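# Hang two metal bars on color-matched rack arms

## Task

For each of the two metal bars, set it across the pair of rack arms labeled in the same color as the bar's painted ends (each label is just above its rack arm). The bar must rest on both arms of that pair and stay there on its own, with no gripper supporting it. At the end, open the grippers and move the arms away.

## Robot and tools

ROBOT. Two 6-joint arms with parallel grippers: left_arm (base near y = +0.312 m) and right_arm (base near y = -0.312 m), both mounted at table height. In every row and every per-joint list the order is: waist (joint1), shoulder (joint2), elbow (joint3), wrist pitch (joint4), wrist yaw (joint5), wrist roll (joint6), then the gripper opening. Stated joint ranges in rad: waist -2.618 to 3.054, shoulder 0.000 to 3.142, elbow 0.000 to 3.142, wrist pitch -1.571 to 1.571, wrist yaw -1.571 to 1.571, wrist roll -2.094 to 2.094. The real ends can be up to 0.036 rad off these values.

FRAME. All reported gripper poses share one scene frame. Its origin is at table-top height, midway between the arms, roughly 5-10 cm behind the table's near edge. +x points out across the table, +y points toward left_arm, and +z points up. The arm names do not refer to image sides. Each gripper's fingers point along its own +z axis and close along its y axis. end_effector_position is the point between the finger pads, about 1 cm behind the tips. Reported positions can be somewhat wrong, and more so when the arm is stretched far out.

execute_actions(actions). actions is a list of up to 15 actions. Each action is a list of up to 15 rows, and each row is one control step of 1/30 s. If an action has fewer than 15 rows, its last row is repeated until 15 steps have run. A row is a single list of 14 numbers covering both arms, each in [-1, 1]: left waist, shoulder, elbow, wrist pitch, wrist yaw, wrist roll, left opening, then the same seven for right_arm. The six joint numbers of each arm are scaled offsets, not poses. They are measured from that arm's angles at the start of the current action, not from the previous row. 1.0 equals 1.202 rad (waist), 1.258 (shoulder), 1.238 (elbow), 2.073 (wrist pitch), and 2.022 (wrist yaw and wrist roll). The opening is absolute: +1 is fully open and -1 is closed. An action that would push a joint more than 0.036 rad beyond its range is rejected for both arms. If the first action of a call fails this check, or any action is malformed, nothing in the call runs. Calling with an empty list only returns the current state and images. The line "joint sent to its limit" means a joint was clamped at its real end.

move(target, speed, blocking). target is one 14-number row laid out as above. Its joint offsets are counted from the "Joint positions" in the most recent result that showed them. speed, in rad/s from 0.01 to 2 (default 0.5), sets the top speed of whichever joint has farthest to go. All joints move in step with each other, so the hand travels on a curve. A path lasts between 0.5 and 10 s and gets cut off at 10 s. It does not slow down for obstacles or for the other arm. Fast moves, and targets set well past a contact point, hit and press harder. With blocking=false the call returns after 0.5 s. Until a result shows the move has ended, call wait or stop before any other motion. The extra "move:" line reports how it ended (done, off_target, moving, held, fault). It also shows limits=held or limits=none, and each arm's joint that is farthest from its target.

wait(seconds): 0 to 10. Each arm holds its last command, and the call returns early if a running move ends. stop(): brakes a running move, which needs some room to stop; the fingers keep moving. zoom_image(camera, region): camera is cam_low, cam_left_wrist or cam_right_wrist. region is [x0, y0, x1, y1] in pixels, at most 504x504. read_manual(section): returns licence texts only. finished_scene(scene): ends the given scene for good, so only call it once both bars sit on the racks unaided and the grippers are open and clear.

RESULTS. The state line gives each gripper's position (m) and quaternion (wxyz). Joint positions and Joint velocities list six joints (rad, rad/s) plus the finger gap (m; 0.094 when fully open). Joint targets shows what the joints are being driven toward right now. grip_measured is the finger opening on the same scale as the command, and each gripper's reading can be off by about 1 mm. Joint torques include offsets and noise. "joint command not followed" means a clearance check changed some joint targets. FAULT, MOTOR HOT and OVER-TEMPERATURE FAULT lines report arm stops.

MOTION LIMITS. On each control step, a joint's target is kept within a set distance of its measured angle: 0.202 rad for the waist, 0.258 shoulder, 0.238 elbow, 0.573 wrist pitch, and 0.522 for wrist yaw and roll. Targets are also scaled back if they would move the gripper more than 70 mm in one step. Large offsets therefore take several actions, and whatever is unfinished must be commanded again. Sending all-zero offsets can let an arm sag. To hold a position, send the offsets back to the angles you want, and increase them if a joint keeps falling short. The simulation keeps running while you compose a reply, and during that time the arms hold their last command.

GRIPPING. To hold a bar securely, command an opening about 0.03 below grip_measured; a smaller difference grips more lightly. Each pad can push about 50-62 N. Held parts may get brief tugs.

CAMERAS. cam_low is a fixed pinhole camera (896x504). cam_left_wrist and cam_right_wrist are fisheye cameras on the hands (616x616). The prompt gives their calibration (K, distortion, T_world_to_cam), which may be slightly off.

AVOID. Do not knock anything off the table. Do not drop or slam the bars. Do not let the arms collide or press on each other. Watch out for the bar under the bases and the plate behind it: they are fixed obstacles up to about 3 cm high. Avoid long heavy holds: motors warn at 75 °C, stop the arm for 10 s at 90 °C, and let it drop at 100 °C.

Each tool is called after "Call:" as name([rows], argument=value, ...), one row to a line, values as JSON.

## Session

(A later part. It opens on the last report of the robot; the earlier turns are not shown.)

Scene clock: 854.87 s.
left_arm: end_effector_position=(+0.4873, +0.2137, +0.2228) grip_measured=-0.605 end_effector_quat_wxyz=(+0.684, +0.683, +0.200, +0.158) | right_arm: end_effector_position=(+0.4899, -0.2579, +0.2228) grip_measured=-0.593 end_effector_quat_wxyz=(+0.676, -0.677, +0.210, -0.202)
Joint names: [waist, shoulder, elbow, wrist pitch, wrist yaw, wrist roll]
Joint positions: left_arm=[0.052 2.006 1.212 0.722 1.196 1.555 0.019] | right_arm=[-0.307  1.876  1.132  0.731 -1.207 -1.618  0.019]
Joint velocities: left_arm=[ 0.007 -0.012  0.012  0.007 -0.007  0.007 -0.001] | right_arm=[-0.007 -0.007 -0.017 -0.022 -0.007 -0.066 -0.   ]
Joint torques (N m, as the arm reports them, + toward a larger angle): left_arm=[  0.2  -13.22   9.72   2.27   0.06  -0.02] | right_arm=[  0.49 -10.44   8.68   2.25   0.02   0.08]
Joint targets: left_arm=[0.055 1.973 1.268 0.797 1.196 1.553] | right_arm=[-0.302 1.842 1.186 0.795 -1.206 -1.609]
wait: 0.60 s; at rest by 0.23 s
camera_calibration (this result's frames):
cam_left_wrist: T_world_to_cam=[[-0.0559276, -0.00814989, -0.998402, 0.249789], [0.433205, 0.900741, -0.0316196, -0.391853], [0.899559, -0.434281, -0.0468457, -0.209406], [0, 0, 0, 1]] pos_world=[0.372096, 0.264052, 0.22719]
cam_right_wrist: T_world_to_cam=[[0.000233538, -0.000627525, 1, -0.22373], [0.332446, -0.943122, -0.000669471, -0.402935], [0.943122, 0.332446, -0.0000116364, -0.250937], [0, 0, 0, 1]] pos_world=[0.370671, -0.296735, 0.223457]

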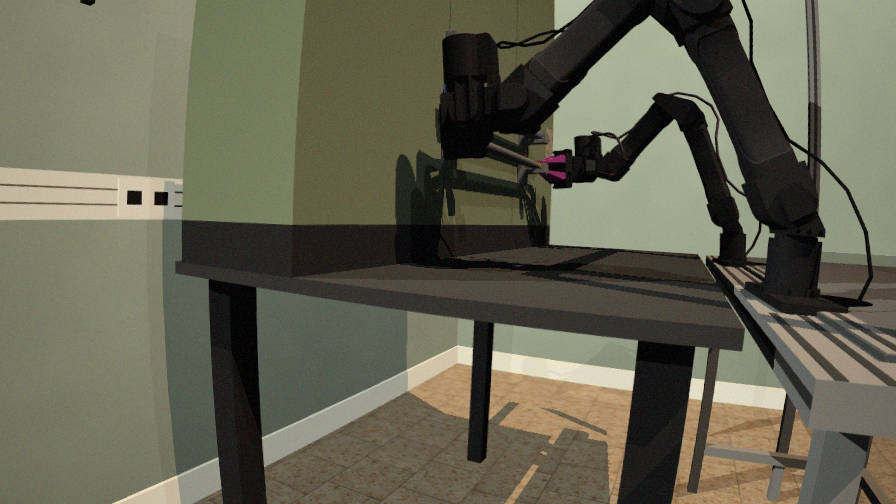

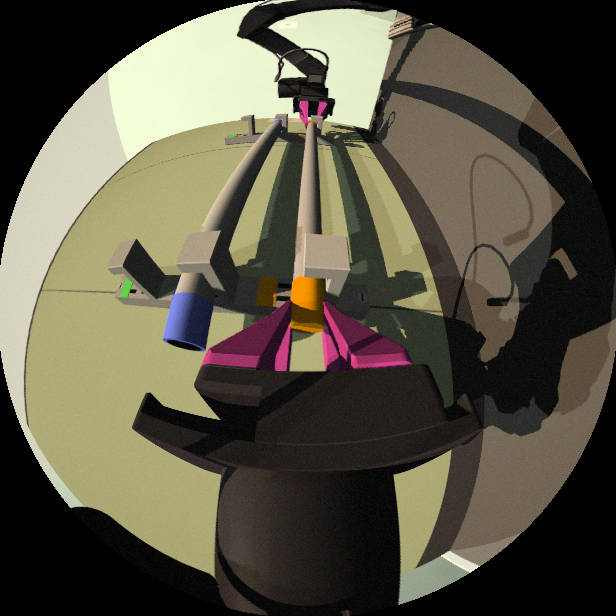

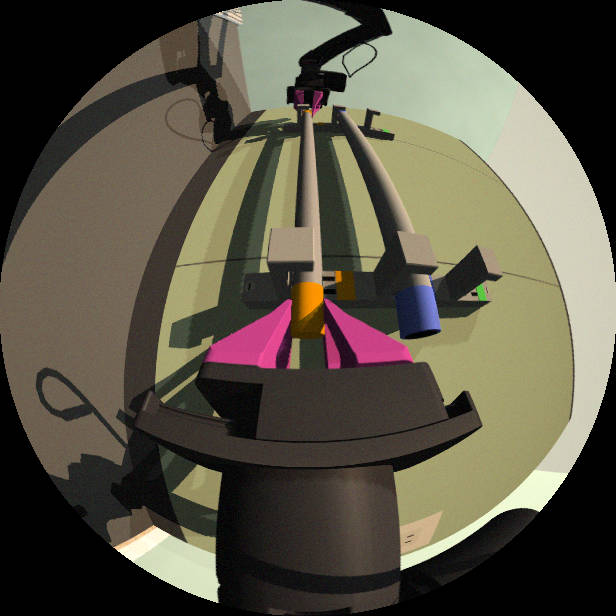

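Unload gradually, then open.

Call:
execute_actions([
  [[0,-0.024,0.042,0.034,0,0,-0.75,0.002,-0.025,0.04,0.03,0.001,0.004,-0.75],[0,-0.022,0.040,0.032,0,0,-0.75,0,-0.023,0.038,0.028,0.001,0.004,-0.75],[0,-0.020,0.037,0.030,0,0,-0.75,0,-0.021,0.036,0.026,0.001,0.004,-0.75],[0,-0.018,0.034,0.027,0,0,-0.75,0,-0.019,0.033,0.024,0.001,0.004,-0.75],[0,-0.016,0.031,0.024,0,0,-0.75,0,-0.017,0.030,0.021,0.001,0.004,-0.75],[0,-0.014,0.028,0.021,0,0,-0.75,0,-0.015,0.027,0.018,0.001,0.004,-0.75],[0,-0.012,0.025,0.018,0,0,-0.75,0,-0.013,0.024,0.015,0.001,0.004,-0.75],[0,-0.010,0.022,0.015,0,0,-0.75,0,-0.011,0.021,0.012,0.001,0.004,-0.75],[0,-0.008,0.019,0.011,0,0,-0.75,0,-0.009,0.018,0.009,0.001,0.004,-0.75],[0,-0.006,0.016,0.007,0,0,-0.75,0,-0.007,0.015,0.006,0.001,0.004,-0.75],[0,-0.004,0.013,0.003,0,0,-0.75,0,-0.005,0.012,0.003,0.001,0.004,-0.75],[0,-0.002,0.010,0,0,0,-0.75,0,-0.003,0.010,0,0.001,0.004,-0.75]],
  [[0,-0.005,0.008,0,0,0,-0.1,0,-0.005,0.008,0,0.001,0.004,-0.1]],
])

Call:
move(target=[0.1,-0.03,0.0,0,0,0,-0.1,-0.1,-0.03,0.0,0,0.002,0.004,-0.1], speed=0.15)

Call:
move(target=[0,-0.5,-0.3,0,-0.4,0,1,0,-0.5,-0.3,0,0.4,0.0,1], speed=0.6)

Scene clock: 869.07 s.
left_arm: end_effector_position=(+0.4873, +0.2137, +0.2212) grip_measured=-0.102 end_effector_quat_wxyz=(+0.683, +0.684, +0.203, +0.155) | right_arm: end_effector_position=(+0.4902, -0.2580, +0.2207) grip_measured=-0.102 end_effector_quat_wxyz=(+0.675, -0.677, +0.213, -0.199)
Joint names: [waist, shoulder, elbow, wrist pitch, wrist yaw, wrist roll]
Joint positions: left_arm=[0.052 2.007 1.212 0.712 1.196 1.557 0.042] | right_arm=[-0.307  1.879  1.132  0.725 -1.206 -1.619  0.042]
Joint velocities: left_arm=[-0.002 -0.012  0.007  0.022 -0.007 -0.037  0.001] | right_arm=[ 0.007 -0.017 -0.012 -0.066 -0.066  0.051  0.002]
Joint torques (N m, as the arm reports them, + toward a larger angle): left_arm=[  0.46 -11.09   6.53   1.42   0.06  -0.03] | right_arm=[ 0.01 -8.58  5.87  1.67  0.02  0.07]
Joint targets: left_arm=[0.052 2.000 1.222 0.711 1.196 1.557] | right_arm=[-0.307 1.873 1.142 0.722 -1.205 -1.611]
camera_calibration (this result's frames):
cam_left_wrist: T_world_to_cam=[[-0.0644981, -0.00848169, -0.997882, 0.252317], [0.43297, 0.900703, -0.0356407, -0.390923], [0.899098, -0.434352, -0.0544213, -0.20762], [0, 0, 0, 1]] pos_world=[0.372203, 0.264066, 0.226551]
cam_right_wrist: T_world_to_cam=[[0.0082102, -0.00204532, 0.999964, -0.225838], [0.332205, -0.943196, -0.00465677, -0.402135], [0.943172, 0.332231, -0.00706436, -0.249755], [0, 0, 0, 1]] pos_world=[0.371007, -0.296778, 0.222193]

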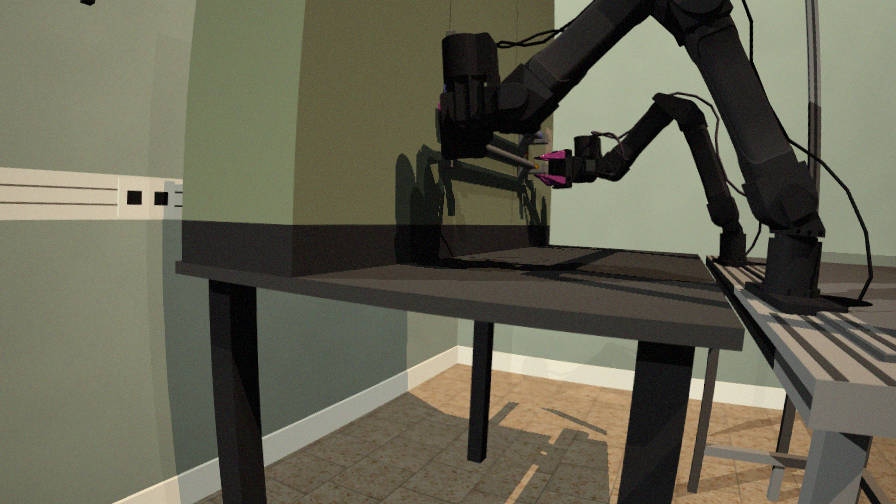

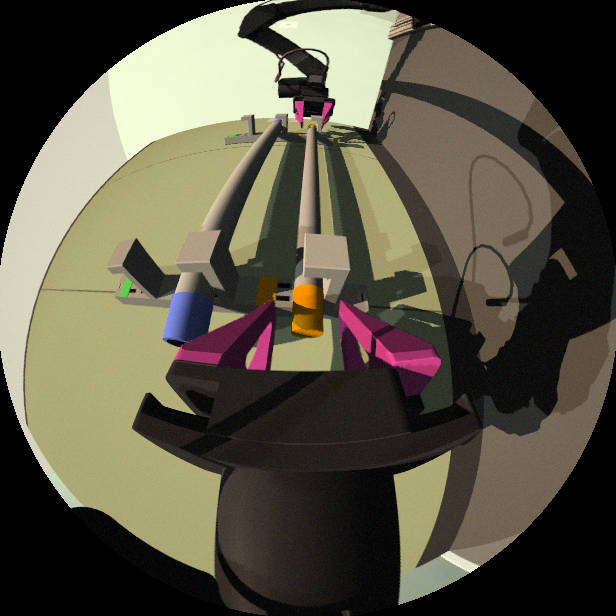

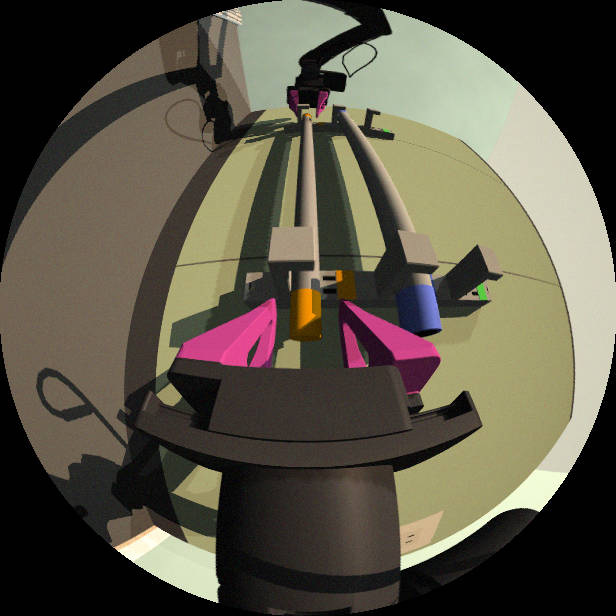

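Scene clock: 870.23 s.
left_arm: end_effector_position=(+0.4953, +0.2717, +0.2215) grip_measured=-0.102 end_effector_quat_wxyz=(+0.674, +0.670, +0.242, +0.194) | right_arm: end_effector_position=(+0.4925, -0.3149, +0.2259) grip_measured=-0.102 end_effector_quat_wxyz=(+0.660, -0.665, +0.248, -0.245)
Joint names: [waist, shoulder, elbow, wrist pitch, wrist yaw, wrist roll]
Joint positions: left_arm=[0.168 2.007 1.212 0.712 1.196 1.557 0.042] | right_arm=[-0.426  1.864  1.132  0.726 -1.205 -1.619  0.042]
Joint velocities: left_arm=[-0.002 -0.007 -0.002 -0.007  0.022 -0.022  0.   ] | right_arm=[-0.002 -0.002 -0.012  0.007 -0.022  0.037 -0.001]
Joint torques (N m, as the arm reports them, + toward a larger angle): left_arm=[  0.4  -13.68   5.82   1.42   0.05  -0.02] | right_arm=[-0.09 -9.55  5.2   1.7   0.03  0.08]
Joint targets: left_arm=[0.172 1.969 1.212 0.712 1.196 1.557] | right_arm=[-0.428 1.842 1.132 0.725 -1.203 -1.611]
move: off_target (left_arm, right_arm); limits=none; left_arm: farthest joint: the shoulder, 0.037 radians from its target (0.037 radians at the start); right_arm: farthest joint: the shoulder, 0.023 radians from its target (0.038 radians at the start)
camera_calibration (this result's frames):
cam_left_wrist: T_world_to_cam=[[-0.0627345, -0.0189635, -0.99785, 0.255595], [0.326618, 0.944373, -0.0384815, -0.405168], [0.943072, -0.32833, -0.0530509, -0.240409], [0, 0, 0, 1]] pos_world=[0.375092, 0.308543, 0.2267]
cam_right_wrist: T_world_to_cam=[[-0.00424468, 0.00706992, 0.999966, -0.222214], [0.217021, -0.976136, 0.00782265, -0.413026], [0.976158, 0.217047, 0.00260907, -0.287652], [0, 0, 0, 1]] pos_world=[0.369486, -0.339164, 0.226188]

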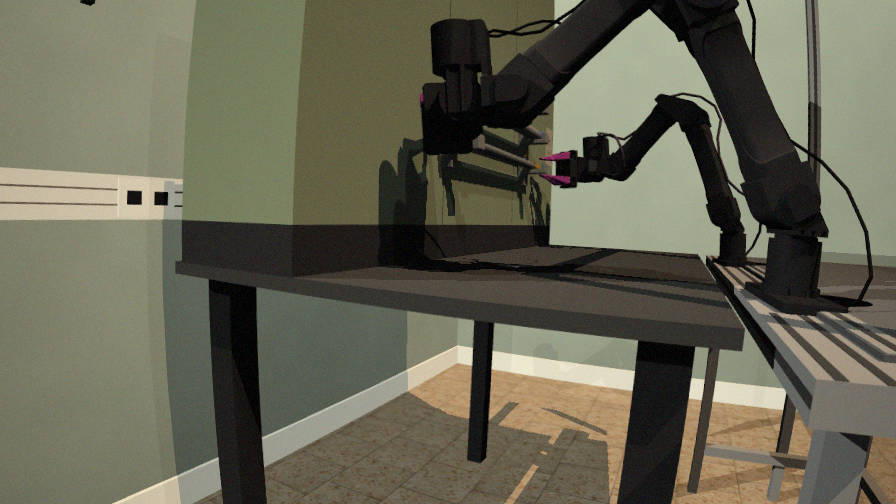

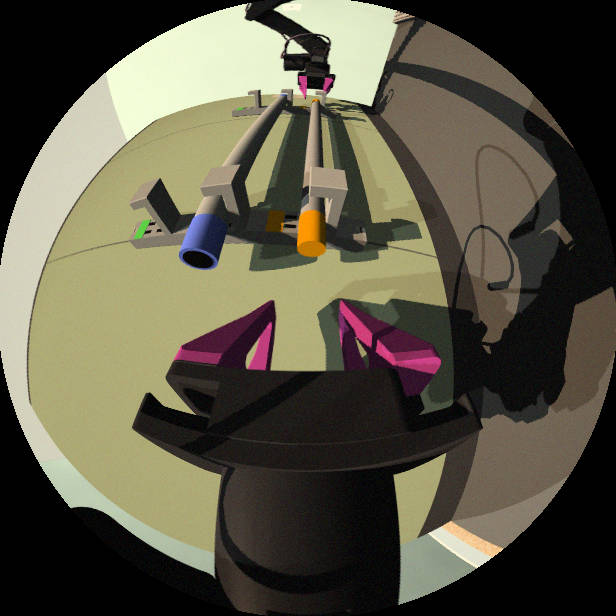

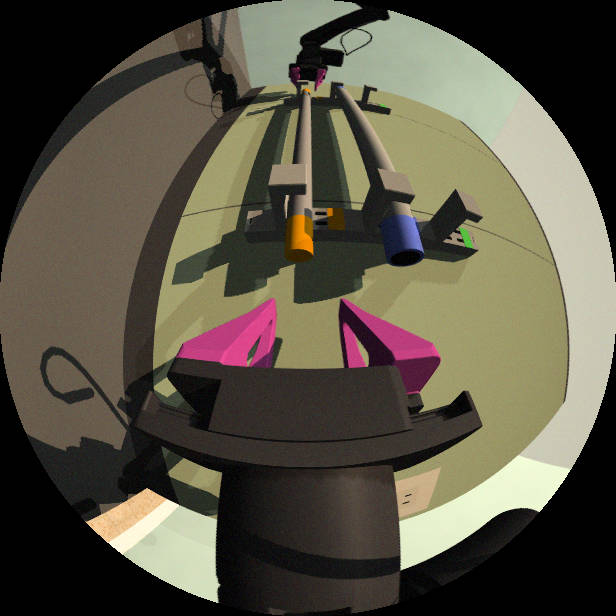

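Scene clock: 872.40 s.
left_arm: end_effector_position=(+0.4346, +0.3568, +0.3485) grip_measured=+1.000 end_effector_quat_wxyz=(+0.568, +0.497, +0.403, +0.517) | right_arm: end_effector_position=(+0.4246, -0.3940, +0.3451) grip_measured=+1.000 end_effector_quat_wxyz=(+0.529, -0.489, +0.405, -0.563)
Joint names: [waist, shoulder, elbow, wrist pitch, wrist yaw, wrist roll]
Joint positions: left_arm=[0.168 1.399 0.855 0.712 0.397 1.557 0.094] | right_arm=[-0.426  1.257  0.783  0.726 -0.405 -1.622  0.094]
Joint velocities: left_arm=[ 0.002 -0.012 -0.012 -0.022  0.037  0.022  0.   ] | right_arm=[-0.022 -0.007  0.007  0.007 -0.022 -0.051  0.   ]
Joint torques (N m, as the arm reports them, + toward a larger angle): left_arm=[-0.01 -7.45  5.58  1.73 -0.14 -0.03] | right_arm=[ 0.03 -5.11  4.39  1.93  0.16  0.01]
Joint targets: left_arm=[0.168 1.378 0.841 0.712 0.387 1.557] | right_arm=[-0.426 1.235 0.761 0.725 -0.396 -1.620]
move: off_target (left_arm, right_arm); limits=none; left_arm: farthest joint: the shoulder, 0.021 radians from its target (0.629 radians at the start); right_arm: farthest joint: the shoulder, 0.022 radians from its target (0.629 radians at the start)
camera_calibration (this result's frames):
cam_left_wrist: T_world_to_cam=[[0.181559, 0.0359403, -0.982723, 0.249136], [-0.443604, 0.89487, -0.049229, -0.104716], [0.87764, 0.444878, 0.178415, -0.476659], [0, 0, 0, 1]] pos_world=[0.326649, 0.296809, 0.32472]
cam_right_wrist: T_world_to_cam=[[-0.206306, 0.121074, 0.970968, -0.200399], [-0.554139, -0.832307, -0.0139564, -0.0848259], [0.806454, -0.54093, 0.238802, -0.512624], [0, 0, 0, 1]] pos_world=[0.325059, -0.323632, 0.315813]

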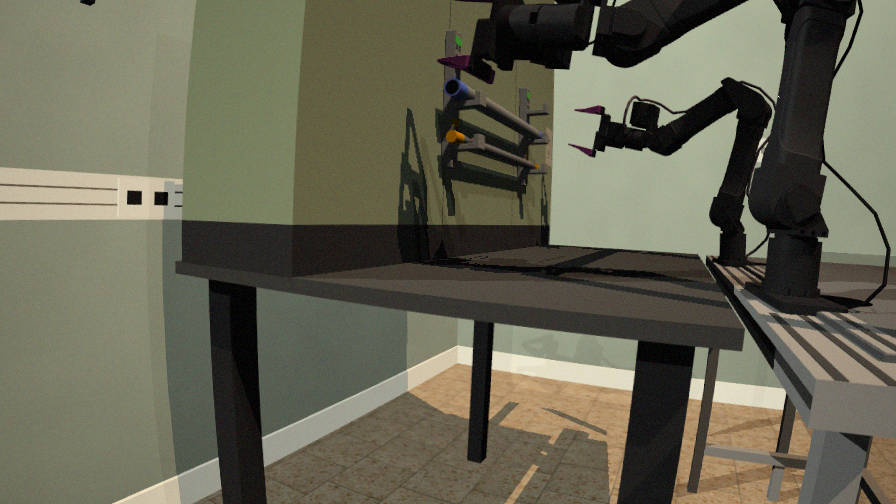

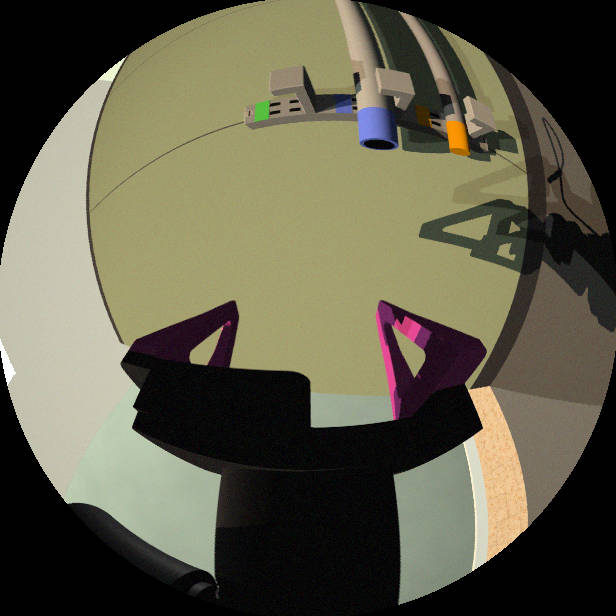

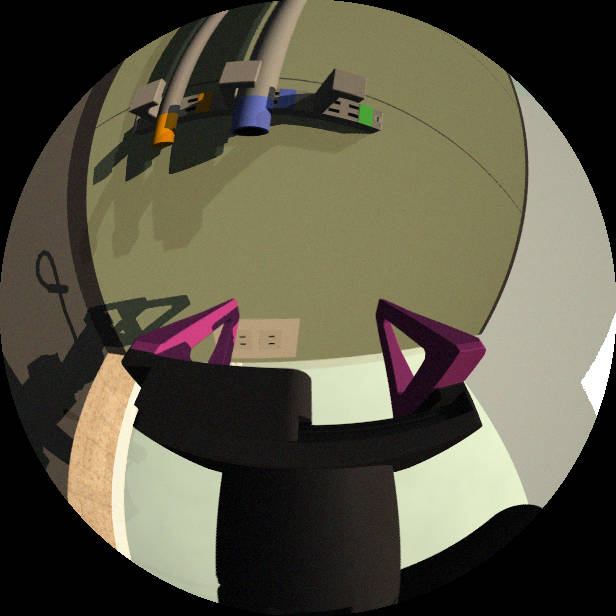

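Call:
finished_scene(scene=1)

The scene is finished: the task was done.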